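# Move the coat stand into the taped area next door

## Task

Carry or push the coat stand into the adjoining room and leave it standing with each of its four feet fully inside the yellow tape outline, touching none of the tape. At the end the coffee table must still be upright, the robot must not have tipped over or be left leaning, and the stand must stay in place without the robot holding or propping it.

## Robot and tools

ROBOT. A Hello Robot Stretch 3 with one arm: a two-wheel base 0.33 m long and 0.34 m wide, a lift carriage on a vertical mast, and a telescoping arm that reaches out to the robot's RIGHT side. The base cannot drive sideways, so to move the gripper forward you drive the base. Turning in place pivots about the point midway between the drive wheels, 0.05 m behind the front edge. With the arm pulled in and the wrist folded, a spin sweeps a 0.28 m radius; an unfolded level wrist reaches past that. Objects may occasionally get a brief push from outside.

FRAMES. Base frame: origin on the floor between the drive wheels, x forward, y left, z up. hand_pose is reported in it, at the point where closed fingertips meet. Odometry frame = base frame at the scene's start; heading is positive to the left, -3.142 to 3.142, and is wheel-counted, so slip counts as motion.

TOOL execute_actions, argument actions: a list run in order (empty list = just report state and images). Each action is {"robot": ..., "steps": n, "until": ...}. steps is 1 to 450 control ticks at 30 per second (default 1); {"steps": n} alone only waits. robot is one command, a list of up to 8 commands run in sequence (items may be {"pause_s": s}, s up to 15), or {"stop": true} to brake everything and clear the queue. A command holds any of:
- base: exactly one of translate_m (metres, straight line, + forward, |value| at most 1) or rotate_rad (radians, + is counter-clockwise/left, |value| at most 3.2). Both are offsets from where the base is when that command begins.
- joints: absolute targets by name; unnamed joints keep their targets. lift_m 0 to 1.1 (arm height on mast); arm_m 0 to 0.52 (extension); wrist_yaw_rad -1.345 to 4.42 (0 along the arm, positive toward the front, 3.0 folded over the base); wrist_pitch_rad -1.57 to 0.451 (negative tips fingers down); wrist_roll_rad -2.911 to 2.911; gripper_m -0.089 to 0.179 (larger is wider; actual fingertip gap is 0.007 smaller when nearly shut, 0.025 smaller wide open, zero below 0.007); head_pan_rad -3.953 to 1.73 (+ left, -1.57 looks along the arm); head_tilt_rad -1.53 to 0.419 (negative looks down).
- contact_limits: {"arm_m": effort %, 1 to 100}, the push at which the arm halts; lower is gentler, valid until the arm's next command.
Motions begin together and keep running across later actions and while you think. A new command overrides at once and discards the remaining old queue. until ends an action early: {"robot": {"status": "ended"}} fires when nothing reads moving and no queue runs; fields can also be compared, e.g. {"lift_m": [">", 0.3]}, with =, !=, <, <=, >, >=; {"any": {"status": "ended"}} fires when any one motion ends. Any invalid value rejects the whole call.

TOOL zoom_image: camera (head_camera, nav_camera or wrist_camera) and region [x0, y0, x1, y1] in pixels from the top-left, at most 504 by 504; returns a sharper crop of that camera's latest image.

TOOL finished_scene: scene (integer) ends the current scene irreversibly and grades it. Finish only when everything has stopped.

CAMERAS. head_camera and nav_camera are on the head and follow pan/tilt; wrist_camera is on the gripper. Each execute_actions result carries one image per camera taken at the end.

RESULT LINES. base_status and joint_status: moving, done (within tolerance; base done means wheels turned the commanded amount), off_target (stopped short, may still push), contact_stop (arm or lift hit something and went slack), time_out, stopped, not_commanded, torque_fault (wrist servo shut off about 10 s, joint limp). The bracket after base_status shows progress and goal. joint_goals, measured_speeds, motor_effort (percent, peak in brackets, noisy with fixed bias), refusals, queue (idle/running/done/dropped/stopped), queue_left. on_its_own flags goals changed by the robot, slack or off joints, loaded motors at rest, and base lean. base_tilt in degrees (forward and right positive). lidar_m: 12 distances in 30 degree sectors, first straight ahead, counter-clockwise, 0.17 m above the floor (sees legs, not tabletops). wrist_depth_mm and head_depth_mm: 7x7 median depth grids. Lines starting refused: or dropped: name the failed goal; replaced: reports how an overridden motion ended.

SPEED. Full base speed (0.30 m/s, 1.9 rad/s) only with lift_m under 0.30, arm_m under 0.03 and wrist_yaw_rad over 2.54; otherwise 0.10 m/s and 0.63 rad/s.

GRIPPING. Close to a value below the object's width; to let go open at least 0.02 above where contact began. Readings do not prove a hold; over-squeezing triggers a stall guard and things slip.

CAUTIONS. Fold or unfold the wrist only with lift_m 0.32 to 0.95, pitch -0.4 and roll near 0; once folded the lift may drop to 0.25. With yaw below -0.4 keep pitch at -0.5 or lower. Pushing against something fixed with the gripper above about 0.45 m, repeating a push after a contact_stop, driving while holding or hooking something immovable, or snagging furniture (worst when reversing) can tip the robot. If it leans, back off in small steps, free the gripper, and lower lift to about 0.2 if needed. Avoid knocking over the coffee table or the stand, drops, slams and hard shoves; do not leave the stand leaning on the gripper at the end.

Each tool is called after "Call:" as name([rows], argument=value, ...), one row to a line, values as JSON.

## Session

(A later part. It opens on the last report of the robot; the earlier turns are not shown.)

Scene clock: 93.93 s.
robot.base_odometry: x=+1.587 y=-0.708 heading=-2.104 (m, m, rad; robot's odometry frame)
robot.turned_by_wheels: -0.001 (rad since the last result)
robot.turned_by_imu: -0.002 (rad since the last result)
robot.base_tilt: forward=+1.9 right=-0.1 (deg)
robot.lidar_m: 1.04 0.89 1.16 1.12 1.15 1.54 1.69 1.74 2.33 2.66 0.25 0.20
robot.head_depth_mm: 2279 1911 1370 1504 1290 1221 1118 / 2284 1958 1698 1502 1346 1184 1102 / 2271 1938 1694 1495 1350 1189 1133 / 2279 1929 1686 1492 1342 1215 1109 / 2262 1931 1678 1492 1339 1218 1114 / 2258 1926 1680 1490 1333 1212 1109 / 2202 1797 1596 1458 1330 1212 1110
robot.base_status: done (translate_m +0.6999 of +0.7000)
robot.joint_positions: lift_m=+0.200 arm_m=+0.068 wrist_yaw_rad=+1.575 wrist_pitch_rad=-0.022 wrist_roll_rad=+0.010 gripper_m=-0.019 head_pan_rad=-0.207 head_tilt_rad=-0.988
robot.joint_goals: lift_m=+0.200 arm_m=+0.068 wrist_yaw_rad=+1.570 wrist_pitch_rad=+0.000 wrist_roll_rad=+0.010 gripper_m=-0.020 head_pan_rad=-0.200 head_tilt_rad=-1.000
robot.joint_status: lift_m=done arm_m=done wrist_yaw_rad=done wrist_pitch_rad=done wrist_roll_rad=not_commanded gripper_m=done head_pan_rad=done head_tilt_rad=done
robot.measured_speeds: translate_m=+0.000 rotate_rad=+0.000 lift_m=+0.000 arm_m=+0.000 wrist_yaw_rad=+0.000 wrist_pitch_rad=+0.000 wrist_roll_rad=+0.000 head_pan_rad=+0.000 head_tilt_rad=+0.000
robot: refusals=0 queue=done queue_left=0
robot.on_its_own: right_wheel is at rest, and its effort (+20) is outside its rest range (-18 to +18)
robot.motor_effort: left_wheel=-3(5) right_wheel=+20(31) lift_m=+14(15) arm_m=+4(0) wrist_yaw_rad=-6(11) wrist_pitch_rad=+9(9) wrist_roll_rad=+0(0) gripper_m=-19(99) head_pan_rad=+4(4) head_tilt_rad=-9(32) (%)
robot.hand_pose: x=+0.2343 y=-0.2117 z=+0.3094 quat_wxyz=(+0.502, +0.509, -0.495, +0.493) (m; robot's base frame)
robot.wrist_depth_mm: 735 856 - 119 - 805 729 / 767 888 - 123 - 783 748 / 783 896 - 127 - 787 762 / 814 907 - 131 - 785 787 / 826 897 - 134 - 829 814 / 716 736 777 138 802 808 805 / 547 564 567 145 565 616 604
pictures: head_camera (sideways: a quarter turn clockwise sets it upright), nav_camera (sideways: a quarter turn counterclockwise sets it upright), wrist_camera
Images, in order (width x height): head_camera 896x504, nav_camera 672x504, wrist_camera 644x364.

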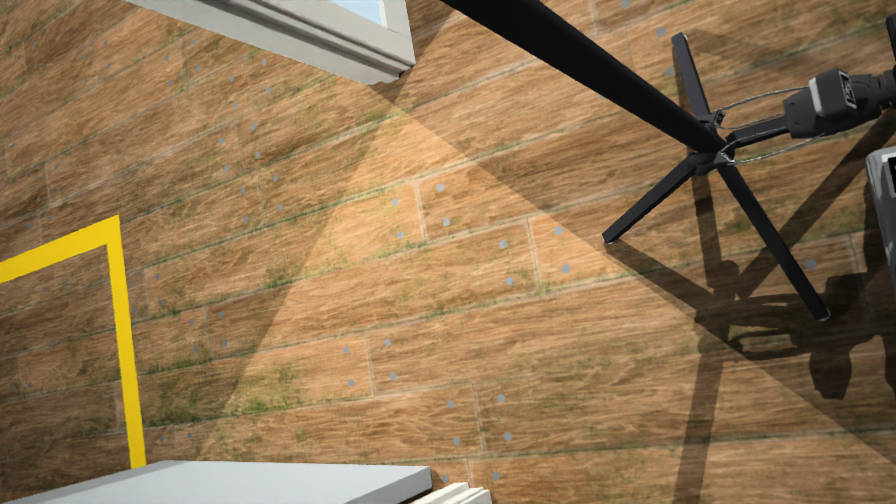

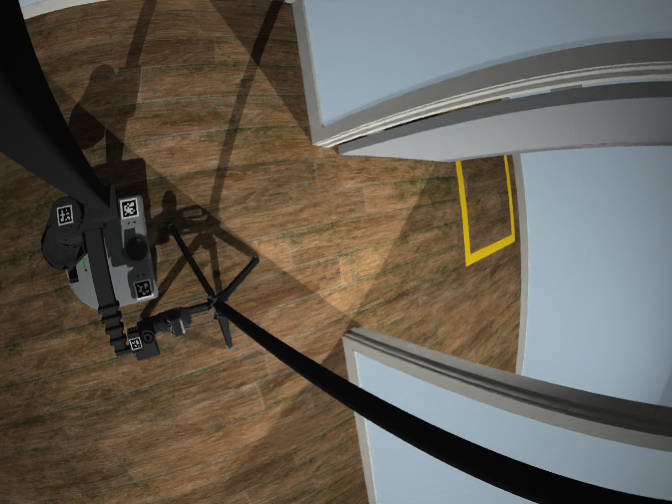

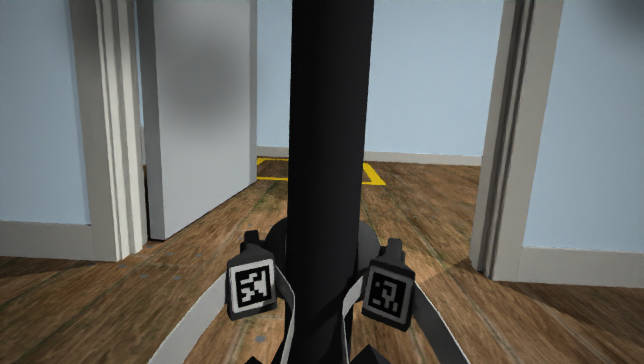

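Call:
execute_actions([
  {"robot":{"joints":{"head_pan_rad":0},"base":{"translate_m":0.95}},"steps":450,"until":{"robot":{"status":"ended"}}},
])

Scene clock: 105.17 s.
robot.base_odometry: x=+1.104 y=-1.526 heading=-2.104 (m, m, rad; robot's odometry frame)
robot.turned_by_wheels: +0.000 (rad since the last result)
robot.turned_by_imu: -0.001 (rad since the last result)
robot.base_tilt: forward=+1.9 right=+0.0 (deg)
robot.lidar_m: 0.90 0.37 0.28 0.27 0.32 1.59 2.64 2.73 2.75 0.59 0.25 0.20
robot.head_depth_mm: 2056 1952 1701 1500 1351 1176 1118 / 2072 1946 1699 1502 1350 1224 1120 / 2068 1943 1691 1501 1344 1205 1107 / 2064 1933 1691 1500 1340 1216 1101 / 2057 1931 1683 1496 1344 1220 1111 / 2054 1887 1149 1211 1265 1197 1109 / 748 772 798 822 851 885 919
robot.base_status: done (translate_m +0.9499 of +0.9500)
robot.joint_positions: lift_m=+0.200 arm_m=+0.068 wrist_yaw_rad=+1.575 wrist_pitch_rad=-0.022 wrist_roll_rad=+0.010 gripper_m=-0.019 head_pan_rad=-0.007 head_tilt_rad=-0.988
robot.joint_goals: lift_m=+0.200 arm_m=+0.068 wrist_yaw_rad=+1.570 wrist_pitch_rad=+0.000 wrist_roll_rad=+0.010 gripper_m=-0.020 head_pan_rad=+0.000 head_tilt_rad=-1.000
robot.joint_status: lift_m=done arm_m=done wrist_yaw_rad=done wrist_pitch_rad=done wrist_roll_rad=not_commanded gripper_m=done head_pan_rad=done head_tilt_rad=done
robot.measured_speeds: translate_m=+0.000 rotate_rad=+0.000 lift_m=+0.000 arm_m=+0.000 wrist_yaw_rad=+0.000 wrist_pitch_rad=+0.000 wrist_roll_rad=+0.000 head_pan_rad=+0.000 head_tilt_rad=+0.000
robot: refusals=0 queue=done queue_left=0
robot.on_its_own: right_wheel is at rest, and its effort (+19) is outside its rest range (-18 to +18)
robot.motor_effort: left_wheel=-3(5) right_wheel=+19(29) lift_m=+15(16) arm_m=+4(3) wrist_yaw_rad=-5(5) wrist_pitch_rad=+9(9) wrist_roll_rad=+0(0) gripper_m=-19(19) head_pan_rad=+4(19) head_tilt_rad=-8(8) (%)
robot.hand_pose: x=+0.2343 y=-0.2117 z=+0.3094 quat_wxyz=(+0.502, +0.509, -0.495, +0.493) (m; robot's base frame)
robot.wrist_depth_mm: 531 746 - 119 - - - / 533 744 - 123 - - - / 536 748 - 127 - - - / 549 767 - 131 - - - / 547 774 - 134 - - - / 548 701 783 138 806 817 821 / 531 566 573 145 562 610 619
pictures: head_camera (sideways: a quarter turn clockwise sets it upright), nav_camera (sideways: a quarter turn counterclockwise sets it upright), wrist_camera
Images, in order (width x height): head_camera 896x504, nav_camera 672x504, wrist_camera 644x364.

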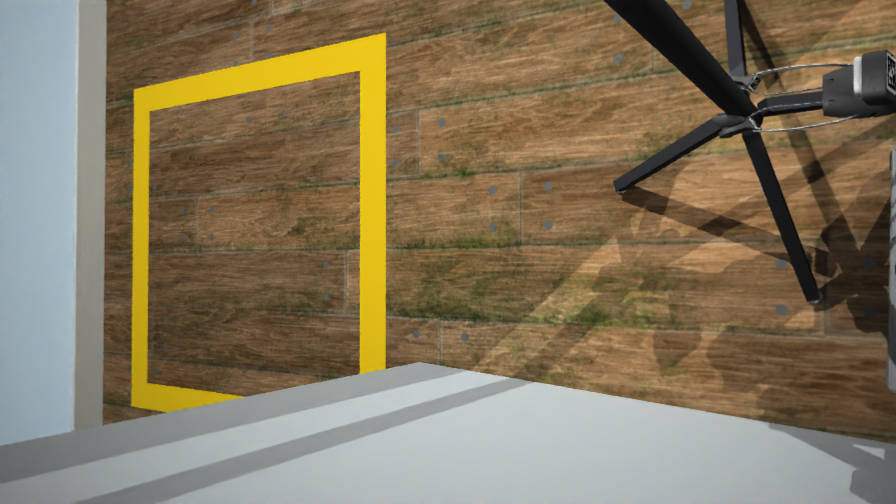

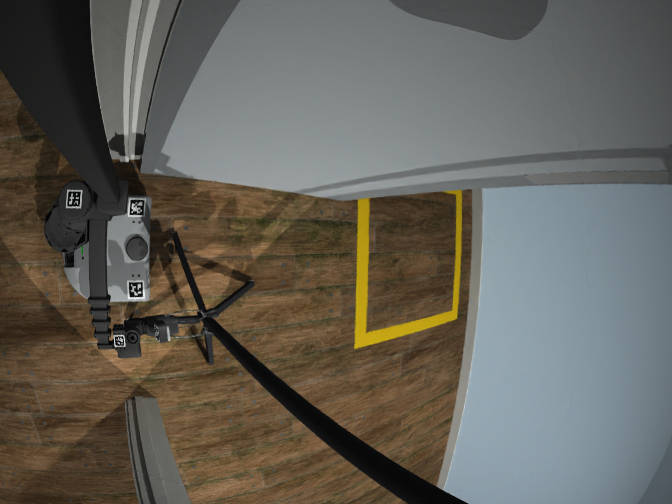

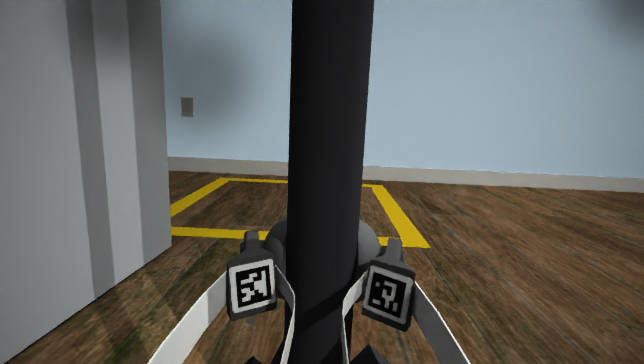

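Call:
execute_actions([
  {"robot":[{"joints":{"head_pan_rad":-0.6,"head_tilt_rad":-1.35},"base":{"translate_m":1.0}},{"base":{"translate_m":0.15}},{"base":{"rotate_rad":0.5}},{"base":{"translate_m":0.08}},{"joints":{"gripper_m":0.12}},{"base":{"translate_m":-0.08}}],"steps":450,"until":{"robot":{"status":"ended"}}},
  {"steps":300,"until":{"robot":{"status":"ended"}}},
])

Scene clock: 127.23 s.
robot.base_odometry: x=+0.520 y=-2.517 heading=-1.604 (m, m, rad; robot's odometry frame)
robot.turned_by_wheels: +0.500 (rad since the last result)
robot.turned_by_imu: +0.480 (rad since the last result)
robot.base_tilt: forward=+2.0 right=-0.1 (deg)
robot.lidar_m: 1.00 1.25 1.18 0.35 0.33 0.87 1.28 1.53 1.99 1.50 0.28 0.33
robot.head_depth_mm: 1316 1403 1341 1290 1238 1187 1148 / 1305 1398 1337 1285 1227 1183 1150 / 463 1371 1335 1286 1253 - 1139 / 1260 1394 1322 1279 1245 - - / 1246 1392 1331 1271 1235 - - / 1226 1392 1337 1283 1231 1187 1087 / 1212 1377 1335 1276 1231 1182 1140
robot.base_status: done (translate_m -0.0800 of -0.0800)
robot.joint_positions: lift_m=+0.200 arm_m=+0.068 wrist_yaw_rad=+1.470 wrist_pitch_rad=-0.022 wrist_roll_rad=+0.010 gripper_m=+0.120 head_pan_rad=-0.593 head_tilt_rad=-1.334
robot.joint_goals: lift_m=+0.200 arm_m=+0.068 wrist_yaw_rad=+1.472 wrist_pitch_rad=+0.000 wrist_roll_rad=+0.010 gripper_m=+0.120 head_pan_rad=-0.600 head_tilt_rad=-1.350
robot.joint_status: lift_m=done arm_m=done wrist_yaw_rad=done wrist_pitch_rad=done wrist_roll_rad=not_commanded gripper_m=done head_pan_rad=done head_tilt_rad=done
robot.measured_speeds: translate_m=+0.000 rotate_rad=+0.000 lift_m=+0.000 arm_m=+0.000 wrist_yaw_rad=+0.000 wrist_pitch_rad=+0.000 wrist_roll_rad=+0.000 head_pan_rad=+0.000 head_tilt_rad=+0.000
robot: refusals=0 queue=done queue_left=0
robot.on_its_own: wrist_yaw_rad is held at +1.472, not at your +1.570, by its stall guard, which is not easing now
robot.motor_effort: left_wheel=-1(11) right_wheel=+1(32) lift_m=+15(15) arm_m=-3(4) wrist_yaw_rad=+2(95) wrist_pitch_rad=+9(9) wrist_roll_rad=+0(0) gripper_m=+0(80) head_pan_rad=-3(35) head_tilt_rad=-11(42) (%)
robot.hand_pose: x=+0.2330 y=-0.2390 z=+0.3093 quat_wxyz=(+0.528, +0.482, -0.521, +0.466) (m; robot's base frame)
robot.wrist_depth_mm: - - 964 200 762 702 645 / - - - 205 797 696 644 / - - - 210 804 729 652 / - - - 220 830 731 664 / - - - 902 847 756 695 / 720 747 757 229 786 733 694 / 561 544 522 237 388 575 618
pictures: head_camera (sideways: a quarter turn clockwise sets it upright), nav_camera (sideways: a quarter turn counterclockwise sets it upright), wrist_camera
Images, in order (width x height): head_camera 896x504, nav_camera 672x504, wrist_camera 644x364.

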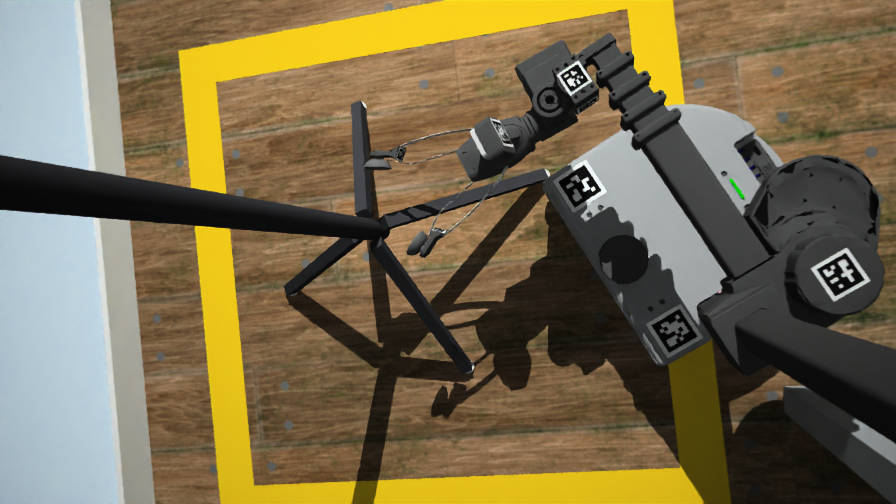

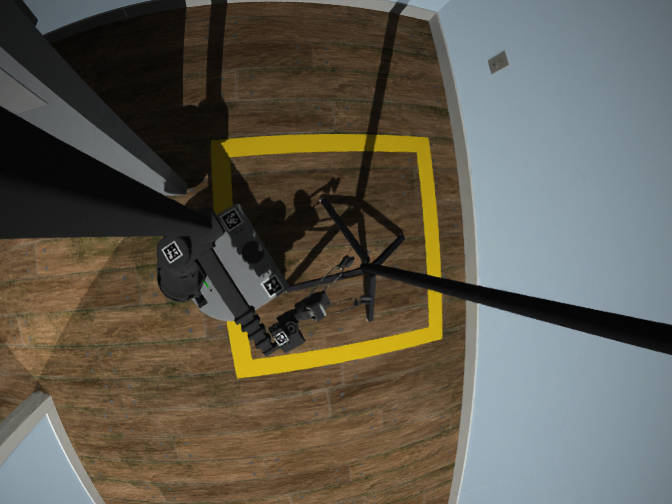

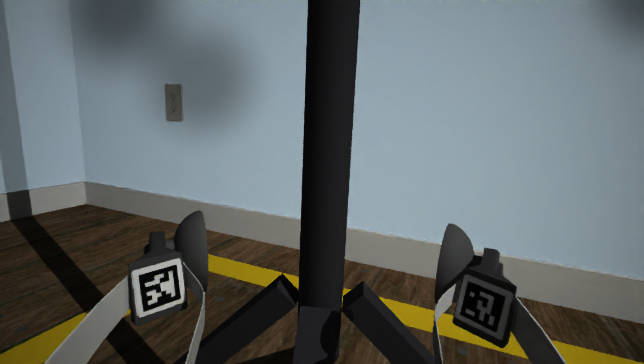

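Call:
execute_actions([
  {"robot":{"base":{"translate_m":-0.06}},"steps":90,"until":{"robot":{"status":"ended"}}},
])

Call:
finished_scene(scene=1)

Scene clock: 130.23 s.
robot.base_odometry: x=+0.522 y=-2.457 heading=-1.604 (m, m, rad; robot's odometry frame)
robot.turned_by_wheels: +0.000 (rad since the last result)
robot.turned_by_imu: +0.000 (rad since the last result)
robot.base_tilt: forward=+2.0 right=-0.1 (deg)
robot.lidar_m: 1.06 1.28 1.21 0.32 0.36 0.99 1.22 1.46 1.96 1.58 0.47 0.32
robot.head_depth_mm: 1377 1399 1340 1285 1241 1195 1150 / 1365 1396 1341 1289 1231 1184 1149 / 1351 1400 1343 1291 1249 - 1135 / 565 1372 1315 1274 1248 - - / 1314 1388 1327 1270 1239 - - / 1298 1386 1334 1289 1231 1184 1100 / 1276 1393 1329 1272 1231 1184 861
robot.base_status: done (translate_m -0.0600 of -0.0600)
robot.joint_positions: lift_m=+0.200 arm_m=+0.068 wrist_yaw_rad=+1.470 wrist_pitch_rad=-0.022 wrist_roll_rad=+0.010 gripper_m=+0.120 head_pan_rad=-0.593 head_tilt_rad=-1.334
robot.joint_goals: lift_m=+0.200 arm_m=+0.068 wrist_yaw_rad=+1.472 wrist_pitch_rad=+0.000 wrist_roll_rad=+0.010 gripper_m=+0.120 head_pan_rad=-0.600 head_tilt_rad=-1.350
robot.joint_status: lift_m=done arm_m=done wrist_yaw_rad=done wrist_pitch_rad=done wrist_roll_rad=not_commanded gripper_m=done head_pan_rad=done head_tilt_rad=done
robot.measured_speeds: translate_m=+0.000 rotate_rad=+0.000 lift_m=+0.000 arm_m=+0.000 wrist_yaw_rad=+0.000 wrist_pitch_rad=+0.000 wrist_roll_rad=+0.000 head_pan_rad=+0.000 head_tilt_rad=+0.000
robot: refusals=0 queue=done queue_left=0
robot.on_its_own: wrist_yaw_rad is held at +1.472, not at your +1.570, by its stall guard, which is not easing now
robot.motor_effort: left_wheel=-1(5) right_wheel=+1(3) lift_m=+15(15) arm_m=-3(3) wrist_yaw_rad=+3(3) wrist_pitch_rad=+8(9) wrist_roll_rad=+0(0) gripper_m=+0(0) head_pan_rad=-4(3) head_tilt_rad=-10(11) (%)
robot.hand_pose: x=+0.2330 y=-0.2390 z=+0.3093 quat_wxyz=(+0.528, +0.482, -0.521, +0.466) (m; robot's base frame)
robot.wrist_depth_mm: - - - 851 832 734 679 / - - - 884 824 764 679 / - - - 904 871 785 709 / - - - 922 874 782 715 / - - - 971 895 799 733 / 710 764 674 296 749 786 743 / 557 546 551 547 546 583 619
pictures: head_camera (sideways: a quarter turn clockwise sets it upright), nav_camera (sideways: a quarter turn counterclockwise sets it upright), wrist_camera
Images, in order (width x height): head_camera 896x504, nav_camera 672x504, wrist_camera 644x364.

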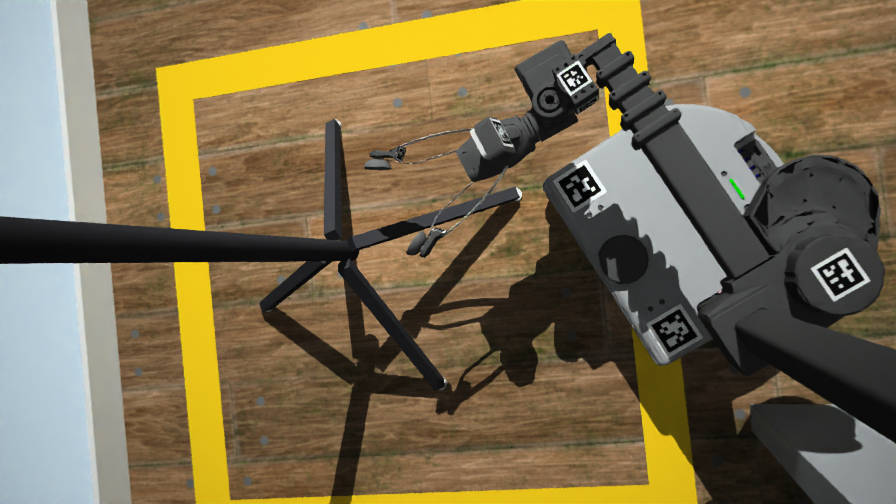

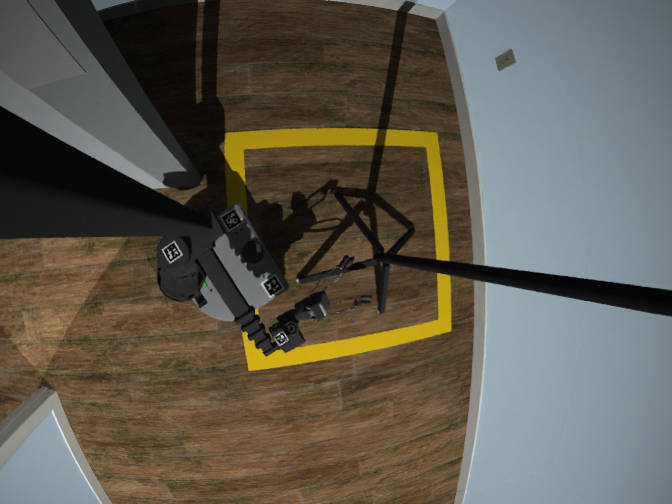

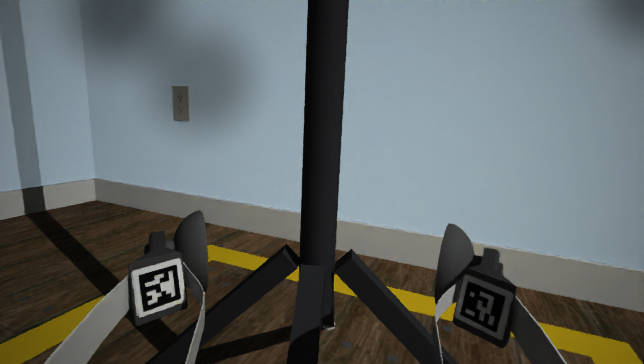

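The scene is finished: the task was done.


## Next scene

The same job, from a new start.

Call:
execute_actions([
  {"robot":{"joints":{"head_tilt_rad":-0.6}},"steps":60,"until":{"robot":{"status":"ended"}}},
])

Scene clock: 0.90 s.
robot.base_odometry: x=+0.000 y=+0.000 heading=+0.000 (m, m, rad; robot's odometry frame)
robot.turned_by_wheels: +0.000 (rad since the last result)
robot.turned_by_imu: +0.000 (rad since the last result)
robot.base_tilt: forward=+1.9 right=-0.1 (deg)
robot.lidar_m: 1.17 0.76 0.70 0.71 0.88 0.86 0.86 1.08 1.57 1.62 1.82 1.67
robot.head_depth_mm: 1402 1526 1682 1845 1800 1488 1276 / 1456 1597 1747 1940 1792 1487 1272 / 1515 1654 1840 2028 1804 1485 1271 / 1497 1659 1840 2040 1785 1482 1273 / 1257 1366 1496 1666 1710 1476 1262 / 1071 1150 1247 1348 1485 1467 1260 / 933 992 1058 1143 1236 1337 1262
robot.base_status: not_commanded
robot.joint_positions: lift_m=+0.329 arm_m=+0.000 wrist_yaw_rad=+2.856 wrist_pitch_rad=-0.481 wrist_roll_rad=+0.010 gripper_m=+0.037 head_pan_rad=+0.000 head_tilt_rad=-0.592
robot.joint_goals: lift_m=+0.329 arm_m=+0.000 wrist_yaw_rad=+2.856 wrist_pitch_rad=-0.481 wrist_roll_rad=+0.010 gripper_m=+0.037 head_pan_rad=+0.000 head_tilt_rad=-0.600
robot.joint_status: lift_m=not_commanded arm_m=not_commanded wrist_yaw_rad=not_commanded wrist_pitch_rad=not_commanded wrist_roll_rad=not_commanded gripper_m=not_commanded head_pan_rad=not_commanded head_tilt_rad=done
robot.measured_speeds: translate_m=+0.000 rotate_rad=+0.000 lift_m=+0.000 arm_m=+0.000 wrist_yaw_rad=+0.000 wrist_pitch_rad=+0.000 wrist_roll_rad=+0.000 head_pan_rad=+0.000 head_tilt_rad=+0.000
robot: refusals=0 queue=done queue_left=0
robot.motor_effort: left_wheel=+0(0) right_wheel=+0(0) lift_m=+23(23) arm_m=-1(1) wrist_yaw_rad=+1(1) wrist_pitch_rad=+5(5) wrist_roll_rad=+0(0) gripper_m=+0(1) head_pan_rad=+0(1) head_tilt_rad=-5(47) (%)
robot.hand_pose: x=+0.0396 y=+0.0623 z=+0.3273 quat_wxyz=(+0.265, +0.707, +0.068, +0.652) (m; robot's base frame)
robot.wrist_depth_mm: - 740 696 681 663 635 620 / - 811 776 740 717 686 666 / 843 867 845 804 784 767 736 / 722 - 731 741 735 752 738 / 616 - 631 623 617 629 625 / 510 520 - 535 541 541 531 / 464 - - 468 449 464 467
pictures: head_camera (sideways: a quarter turn clockwise sets it upright), nav_camera (sideways: a quarter turn counterclockwise sets it upright), wrist_camera
Images, in order (width x height): head_camera 896x504, nav_camera 672x504, wrist_camera 644x364.

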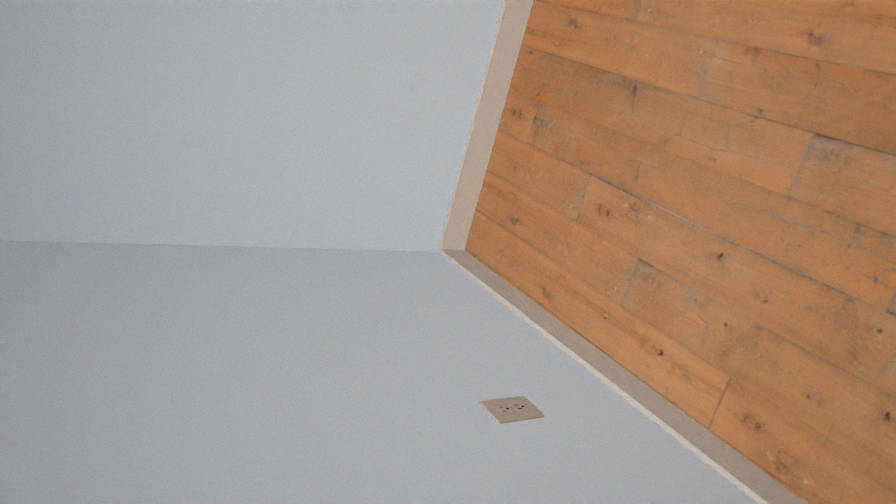

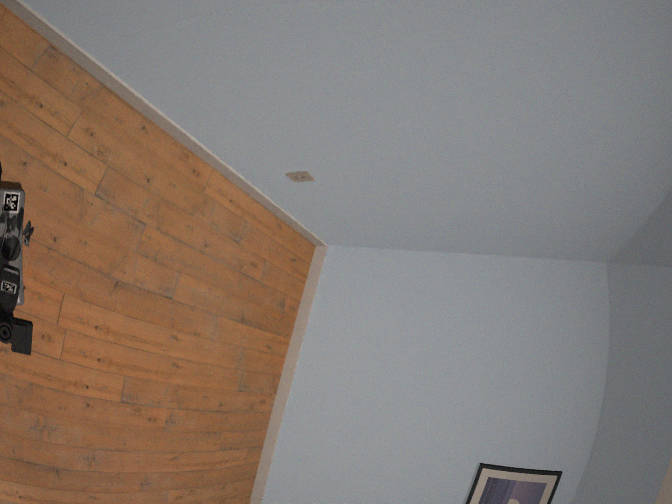

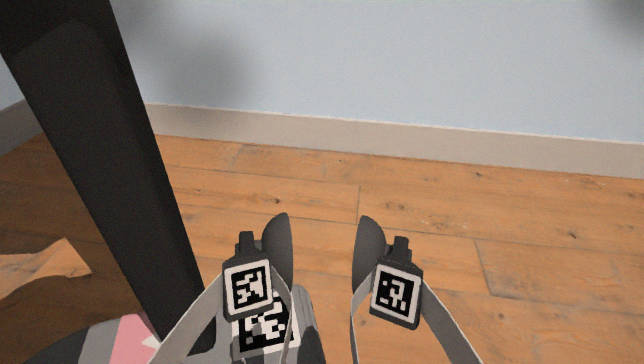

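Call:
execute_actions([
  {"robot":{"joints":{"head_pan_rad":-2.1,"lift_m":0.28}},"steps":90,"until":{"robot":{"status":"ended"}}},
])

Scene clock: 2.70 s.
robot.base_odometry: x=+0.000 y=+0.000 heading=+0.000 (m, m, rad; robot's odometry frame)
robot.turned_by_wheels: +0.000 (rad since the last result)
robot.turned_by_imu: +0.000 (rad since the last result)
robot.base_tilt: forward=+2.0 right=-0.1 (deg)
robot.lidar_m: 1.17 0.76 0.70 0.71 0.88 0.86 0.86 1.07 1.56 1.62 1.83 1.68
robot.head_depth_mm: 2088 2269 2507 2269 1801 1488 1274 / 2612 2668 2719 2253 1793 1489 1272 / 2719 3003 3033 2268 1797 1485 1268 / 2702 2956 3009 2248 1790 1477 1262 / 2661 2915 3022 2223 1766 1476 1266 / 2650 2906 2884 2152 1784 1471 1259 / 2591 2888 2965 2221 1770 1468 1258
robot.base_status: not_commanded
robot.joint_positions: lift_m=+0.281 arm_m=+0.000 wrist_yaw_rad=+2.856 wrist_pitch_rad=-0.481 wrist_roll_rad=+0.010 gripper_m=+0.037 head_pan_rad=-2.093 head_tilt_rad=-0.592
robot.joint_goals: lift_m=+0.280 arm_m=+0.000 wrist_yaw_rad=+2.856 wrist_pitch_rad=-0.481 wrist_roll_rad=+0.010 gripper_m=+0.037 head_pan_rad=-2.100 head_tilt_rad=-0.600
robot.joint_status: lift_m=done arm_m=not_commanded wrist_yaw_rad=not_commanded wrist_pitch_rad=not_commanded wrist_roll_rad=not_commanded gripper_m=not_commanded head_pan_rad=done head_tilt_rad=done
robot.measured_speeds: translate_m=+0.000 rotate_rad=+0.000 lift_m=+0.000 arm_m=+0.000 wrist_yaw_rad=+0.000 wrist_pitch_rad=+0.000 wrist_roll_rad=+0.000 head_pan_rad=+0.000 head_tilt_rad=+0.000
robot: refusals=0 queue=done queue_left=0
robot.motor_effort: left_wheel=+0(1) right_wheel=+1(0) lift_m=+12(23) arm_m=+0(1) wrist_yaw_rad=+0(1) wrist_pitch_rad=+5(5) wrist_roll_rad=+0(0) gripper_m=+0(0) head_pan_rad=-3(44) head_tilt_rad=-6(5) (%)
robot.hand_pose: x=+0.0396 y=+0.0623 z=+0.2793 quat_wxyz=(+0.265, +0.707, +0.068, +0.652) (m; robot's base frame)
robot.wrist_depth_mm: - 736 716 683 643 631 621 / - 803 783 734 729 683 677 / 767 826 816 799 776 736 717 / 647 - 662 663 663 681 673 / 541 - 555 549 551 556 558 / 467 - - 478 485 474 477 / - - - 417 404 418 427
pictures: head_camera (sideways: a quarter turn clockwise sets it upright), nav_camera (sideways: a quarter turn counterclockwise sets it upright), wrist_camera
Images, in order (width x height): head_camera 896x504, nav_camera 672x504, wrist_camera 644x364.

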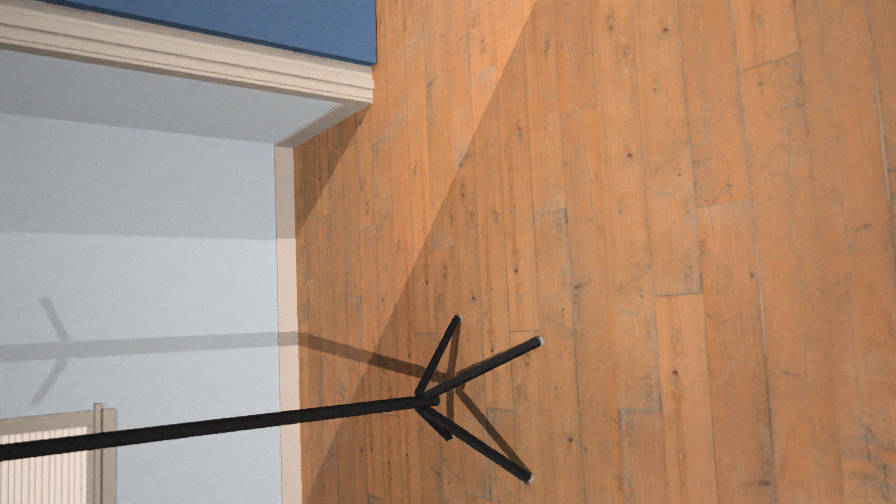

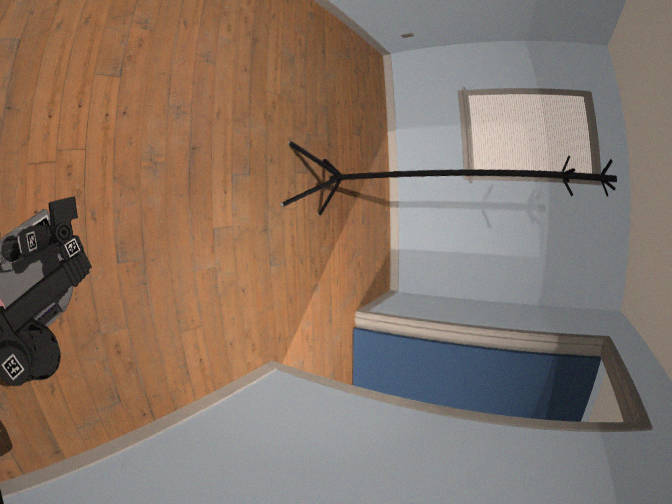

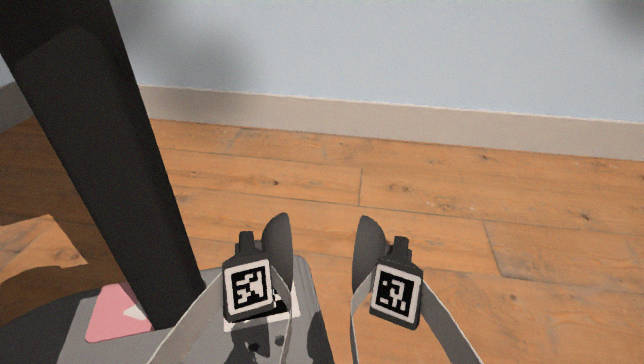

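Call:
execute_actions([
  {"robot":[{"base":{"rotate_rad":-1.345}},{"base":{"translate_m":1.0}},{"base":{"translate_m":0.47}},{"base":{"rotate_rad":-0.62}},{"base":{"translate_m":0.66}},{"base":{"rotate_rad":-1.58}}],"steps":450,"until":{"robot":{"status":"ended"}}},
  {"steps":450,"until":{"robot":{"status":"ended"}}},
  {"robot":[{"joints":{"lift_m":0.34,"wrist_pitch_rad":-0.4,"head_pan_rad":-0.1,"head_tilt_rad":-0.8}},{"joints":{"wrist_yaw_rad":1.57}},{"joints":{"wrist_pitch_rad":0,"lift_m":0.2,"arm_m":0.05,"gripper_m":0.15}}],"steps":450,"until":{"robot":{"status":"ended"}}},
])

Scene clock: 27.60 s.
robot.base_odometry: x=+0.076 y=-2.042 heading=+2.739 (m, m, rad; robot's odometry frame)
robot.turned_by_wheels: -3.545 (rad since the last result)
robot.turned_by_imu: -3.523 (rad since the last result)
robot.base_tilt: forward=+1.9 right=+0.0 (deg)
robot.lidar_m: 0.57 1.73 1.25 1.20 1.22 0.87 0.84 0.86 1.17 2.58 2.46 0.59
robot.head_depth_mm: 1530 1798 2041 1783 1517 1321 1172 / 3507 1886 1929 1732 1518 1292 1172 / 3492 2711 2141 1788 1453 1297 1169 / 3479 2706 2132 1773 1508 1287 1168 / 3475 2710 2132 1769 1508 1317 1168 / 3482 2591 2130 1774 1502 1310 1167 / 1896 1884 1980 1766 1504 1313 1161
robot.base_status: done (rotate_rad -1.5799 of -1.5800)
robot.joint_positions: lift_m=+0.201 arm_m=+0.050 wrist_yaw_rad=+1.571 wrist_pitch_rad=-0.022 wrist_roll_rad=+0.010 gripper_m=+0.150 head_pan_rad=-0.107 head_tilt_rad=-0.790
robot.joint_goals: lift_m=+0.200 arm_m=+0.050 wrist_yaw_rad=+1.570 wrist_pitch_rad=+0.000 wrist_roll_rad=+0.010 gripper_m=+0.150 head_pan_rad=-0.100 head_tilt_rad=-0.800
robot.joint_status: lift_m=done arm_m=done wrist_yaw_rad=done wrist_pitch_rad=done wrist_roll_rad=not_commanded gripper_m=done head_pan_rad=done head_tilt_rad=done
robot.measured_speeds: translate_m=+0.000 rotate_rad=+0.000 lift_m=+0.000 arm_m=+0.000 wrist_yaw_rad=+0.000 wrist_pitch_rad=+0.000 wrist_roll_rad=+0.000 head_pan_rad=+0.000 head_tilt_rad=+0.000
robot: refusals=0 queue=done queue_left=0
robot.motor_effort: left_wheel=+2(7) right_wheel=-2(7) lift_m=+12(33) arm_m=+4(4) wrist_yaw_rad=-1(4) wrist_pitch_rad=+9(10) wrist_roll_rad=+0(0) gripper_m=+0(80) head_pan_rad=+4(42) head_tilt_rad=-8(31) (%)
robot.hand_pose: x=+0.2343 y=-0.1946 z=+0.3095 quat_wxyz=(+0.503, +0.508, -0.496, +0.492) (m; robot's base frame)
robot.wrist_depth_mm: - - - - - - - / - - - - - - - / - - - - - - - / - - - - - - - / - - - 904 - - - / 717 - 698 738 706 - 765 / 541 548 548 570 546 558 580
pictures: head_camera (sideways: a quarter turn clockwise sets it upright), nav_camera (sideways: a quarter turn counterclockwise sets it upright), wrist_camera
Images, in order (width x height): head_camera 896x504, nav_camera 672x504, wrist_camera 644x364.

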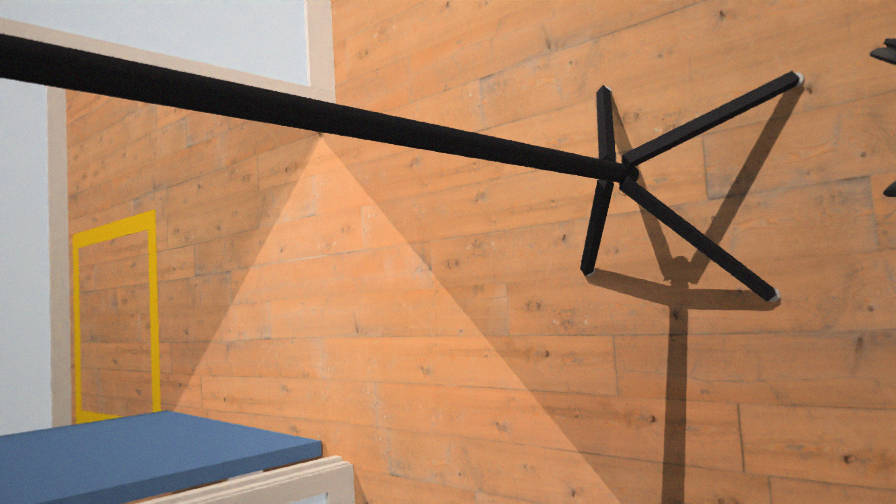

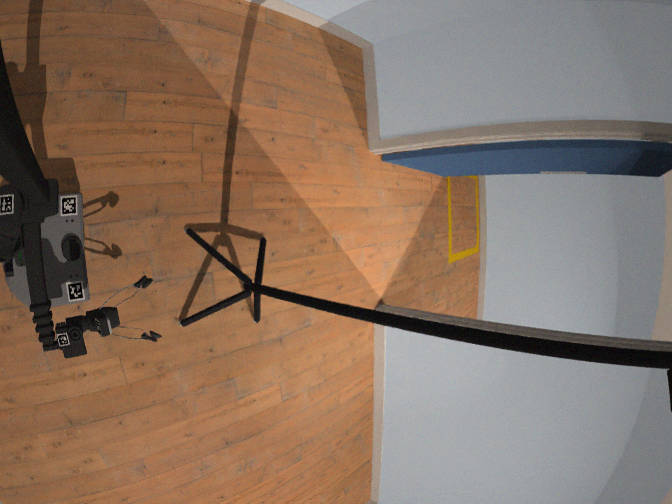

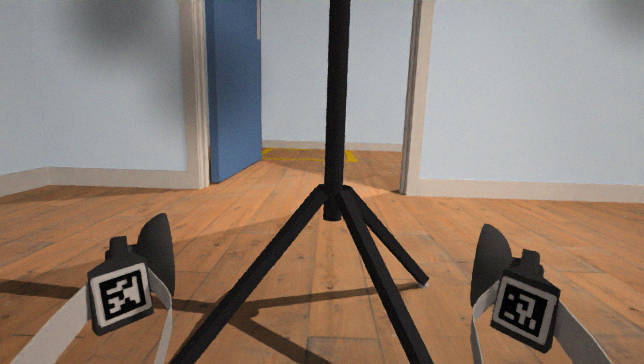

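Call:
execute_actions([
  {"robot":[{"base":{"rotate_rad":0.035}},{"joints":{"arm_m":0.085,"head_tilt_rad":-1.0},"base":{"translate_m":0.42}},{"joints":{"gripper_m":-0.02}},{"base":{"translate_m":0.6}}],"steps":450,"until":{"robot":{"status":"ended"}}},
  {"steps":100,"until":{"robot":{"status":"ended"}}},
])

Scene clock: 43.50 s.
robot.base_odometry: x=-0.876 y=-1.675 heading=+2.773 (m, m, rad; robot's odometry frame)
robot.turned_by_wheels: +0.034 (rad since the last result)
robot.turned_by_imu: +0.032 (rad since the last result)
robot.base_tilt: forward=+1.9 right=-0.1 (deg)
robot.lidar_m: 1.29 0.78 0.96 1.19 1.23 1.71 1.86 1.93 2.67 2.51 0.19 0.18
robot.head_depth_mm: 2323 1962 1706 1516 1354 1200 1140 / 2294 1945 1706 1515 1360 1227 1126 / 2305 1967 1698 1513 1359 1213 1120 / 2295 1958 1698 1508 1358 1227 1129 / 2285 1950 1704 1503 1352 1230 1122 / 2283 1909 1699 1501 1352 1222 1124 / 1413 1395 1378 1435 1343 1226 1120
robot.base_status: done (translate_m +0.5999 of +0.6000)
robot.joint_positions: lift_m=+0.201 arm_m=+0.085 wrist_yaw_rad=+1.575 wrist_pitch_rad=-0.022 wrist_roll_rad=+0.010 gripper_m=-0.019 head_pan_rad=-0.107 head_tilt_rad=-0.988
robot.joint_goals: lift_m=+0.200 arm_m=+0.085 wrist_yaw_rad=+1.570 wrist_pitch_rad=+0.000 wrist_roll_rad=+0.010 gripper_m=-0.020 head_pan_rad=-0.100 head_tilt_rad=-1.000
robot.joint_status: lift_m=done arm_m=done wrist_yaw_rad=done wrist_pitch_rad=done wrist_roll_rad=not_commanded gripper_m=done head_pan_rad=done head_tilt_rad=done
robot.measured_speeds: translate_m=+0.000 rotate_rad=+0.000 lift_m=+0.000 arm_m=+0.000 wrist_yaw_rad=+0.000 wrist_pitch_rad=+0.000 wrist_roll_rad=+0.000 head_pan_rad=+0.000 head_tilt_rad=+0.000
robot: refusals=0 queue=done queue_left=0
robot.on_its_own: right_wheel is at rest, and its effort (+21) is outside its rest range (-18 to +18)
robot.motor_effort: left_wheel=-4(5) right_wheel=+21(29) lift_m=+12(12) arm_m=+4(6) wrist_yaw_rad=-5(31) wrist_pitch_rad=+9(9) wrist_roll_rad=+0(0) gripper_m=-20(96) head_pan_rad=+3(4) head_tilt_rad=-8(31) (%)
robot.hand_pose: x=+0.2343 y=-0.2287 z=+0.3097 quat_wxyz=(+0.502, +0.509, -0.496, +0.493) (m; robot's base frame)
robot.wrist_depth_mm: 668 930 - 104 - - 520 / 715 927 - 107 - - 533 / 717 962 - 110 - - 543 / 724 960 - 113 - - 564 / 726 901 - 117 - 901 588 / 675 719 773 121 779 679 611 / 549 546 554 126 544 579 587
pictures: head_camera (sideways: a quarter turn clockwise sets it upright), nav_camera (sideways: a quarter turn counterclockwise sets it upright), wrist_camera
Images, in order (width x height): head_camera 896x504, nav_camera 672x504, wrist_camera 644x364.

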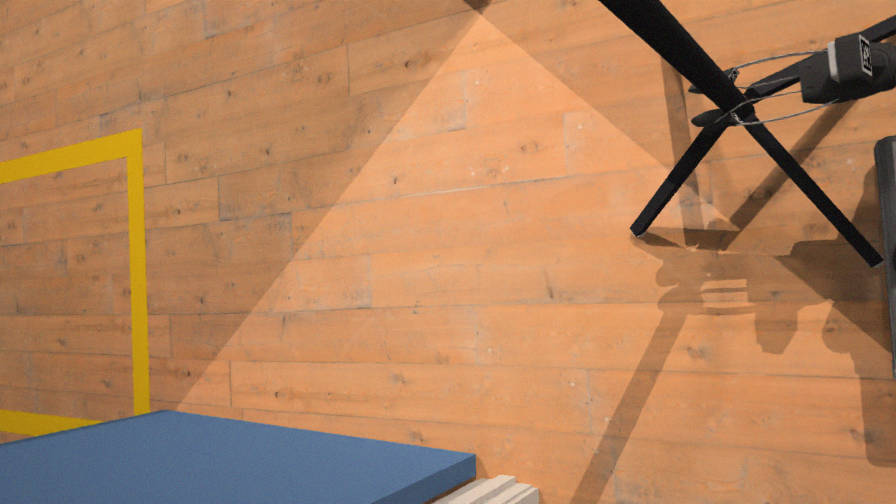

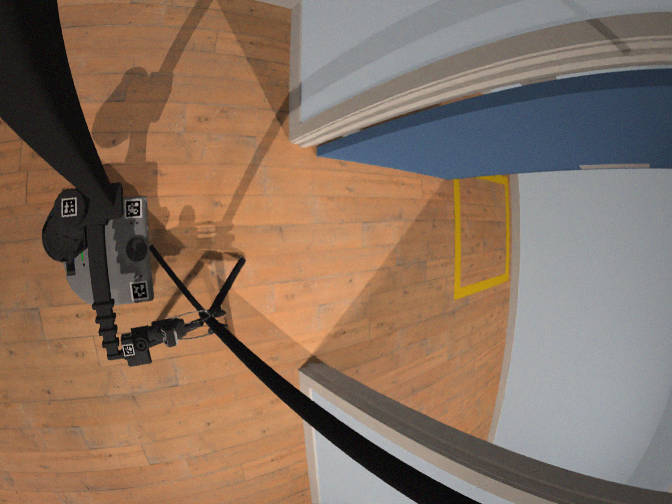

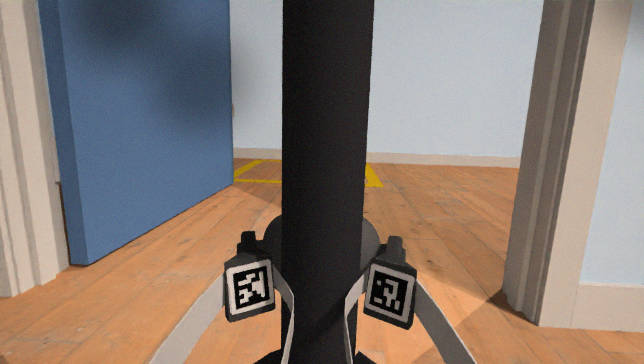

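Call:
execute_actions([
  {"robot":[{"joints":{"head_pan_rad":-0.5,"head_tilt_rad":-1.35},"base":{"translate_m":1.0}},{"base":{"translate_m":0.95}},{"base":{"rotate_rad":0.3}},{"base":{"translate_m":0.08}},{"joints":{"gripper_m":0.12}},{"base":{"translate_m":-0.12}}],"steps":450,"until":{"robot":{"status":"ended"}}},
  {"steps":450,"until":{"robot":{"status":"ended"}}},
])

Scene clock: 73.87 s.
robot.base_odometry: x=-2.655 y=-0.975 heading=+3.073 (m, m, rad; robot's odometry frame)
robot.turned_by_wheels: +0.300 (rad since the last result)
robot.turned_by_imu: +0.287 (rad since the last result)
robot.base_tilt: forward=+2.0 right=+0.0 (deg)
robot.lidar_m: 1.00 1.18 1.18 0.34 0.38 0.72 1.28 1.35 2.06 1.87 0.34 0.30
robot.head_depth_mm: 1379 1403 1349 1291 1254 1199 1156 / 1328 1409 1350 1300 1242 1187 1157 / 1248 728 1325 1287 1262 - 1150 / 1306 1399 1338 1287 1250 - - / 1283 1408 1352 1297 1249 - 1151 / 1264 1409 1346 1301 1256 1204 - / 1229 1400 1349 1298 1250 1204 892
robot.base_status: done (translate_m -0.1200 of -0.1200)
robot.joint_positions: lift_m=+0.201 arm_m=+0.085 wrist_yaw_rad=+1.522 wrist_pitch_rad=-0.022 wrist_roll_rad=+0.010 gripper_m=+0.120 head_pan_rad=-0.494 head_tilt_rad=-1.335
robot.joint_goals: lift_m=+0.200 arm_m=+0.085 wrist_yaw_rad=+1.523 wrist_pitch_rad=+0.000 wrist_roll_rad=+0.010 gripper_m=+0.120 head_pan_rad=-0.500 head_tilt_rad=-1.350
robot.joint_status: lift_m=done arm_m=done wrist_yaw_rad=done wrist_pitch_rad=done wrist_roll_rad=not_commanded gripper_m=done head_pan_rad=done head_tilt_rad=done
robot.measured_speeds: translate_m=+0.000 rotate_rad=+0.000 lift_m=+0.000 arm_m=+0.000 wrist_yaw_rad=+0.000 wrist_pitch_rad=+0.000 wrist_roll_rad=+0.000 head_pan_rad=+0.000 head_tilt_rad=+0.000
robot: refusals=0 queue=done queue_left=0
robot.on_its_own: wrist_yaw_rad is held at +1.523, not at your +1.570, by its stall guard, which is not easing now
robot.motor_effort: left_wheel=-1(12) right_wheel=+2(33) lift_m=+12(13) arm_m=-3(4) wrist_yaw_rad=+3(85) wrist_pitch_rad=+8(9) wrist_roll_rad=+0(0) gripper_m=+0(82) head_pan_rad=-4(29) head_tilt_rad=-10(43) (%)
robot.hand_pose: x=+0.2340 y=-0.2427 z=+0.3095 quat_wxyz=(+0.515, +0.496, -0.509, +0.480) (m; robot's base frame)
robot.wrist_depth_mm: - 991 899 225 778 714 658 / - - 883 825 786 733 672 / - - 945 819 797 739 685 / - - - 858 817 759 706 / - - 947 856 830 774 725 / 700 758 720 253 761 763 733 / 559 532 247 259 545 559 590
pictures: head_camera (sideways: a quarter turn clockwise sets it upright), nav_camera (sideways: a quarter turn counterclockwise sets it upright), wrist_camera
Images, in order (width x height): head_camera 896x504, nav_camera 672x504, wrist_camera 644x364.

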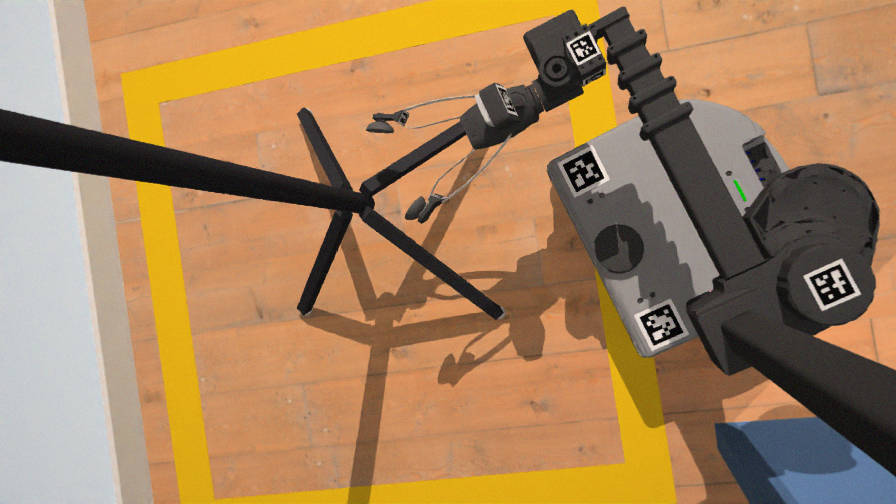

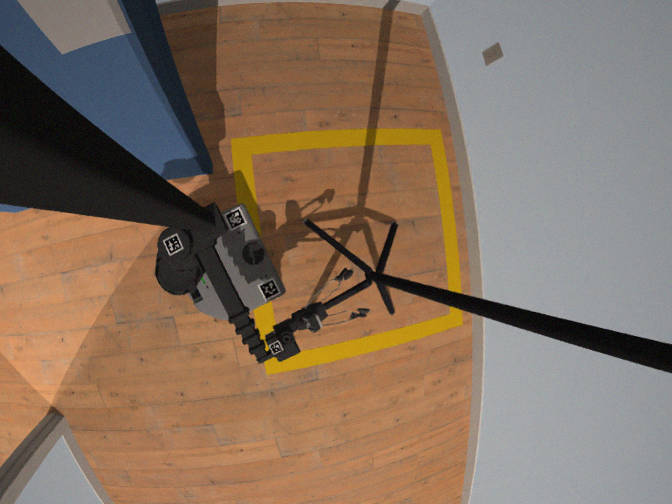

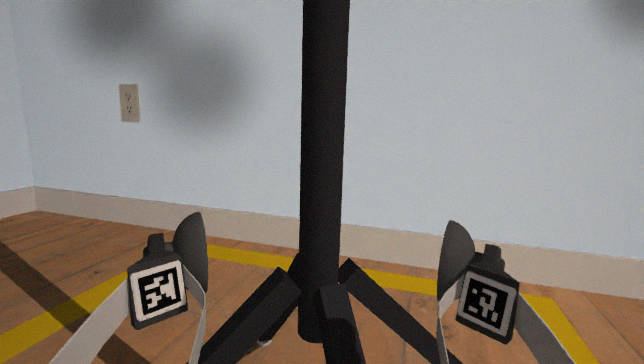

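Call:
finished_scene(scene=2)

The scene is finished: the task was done.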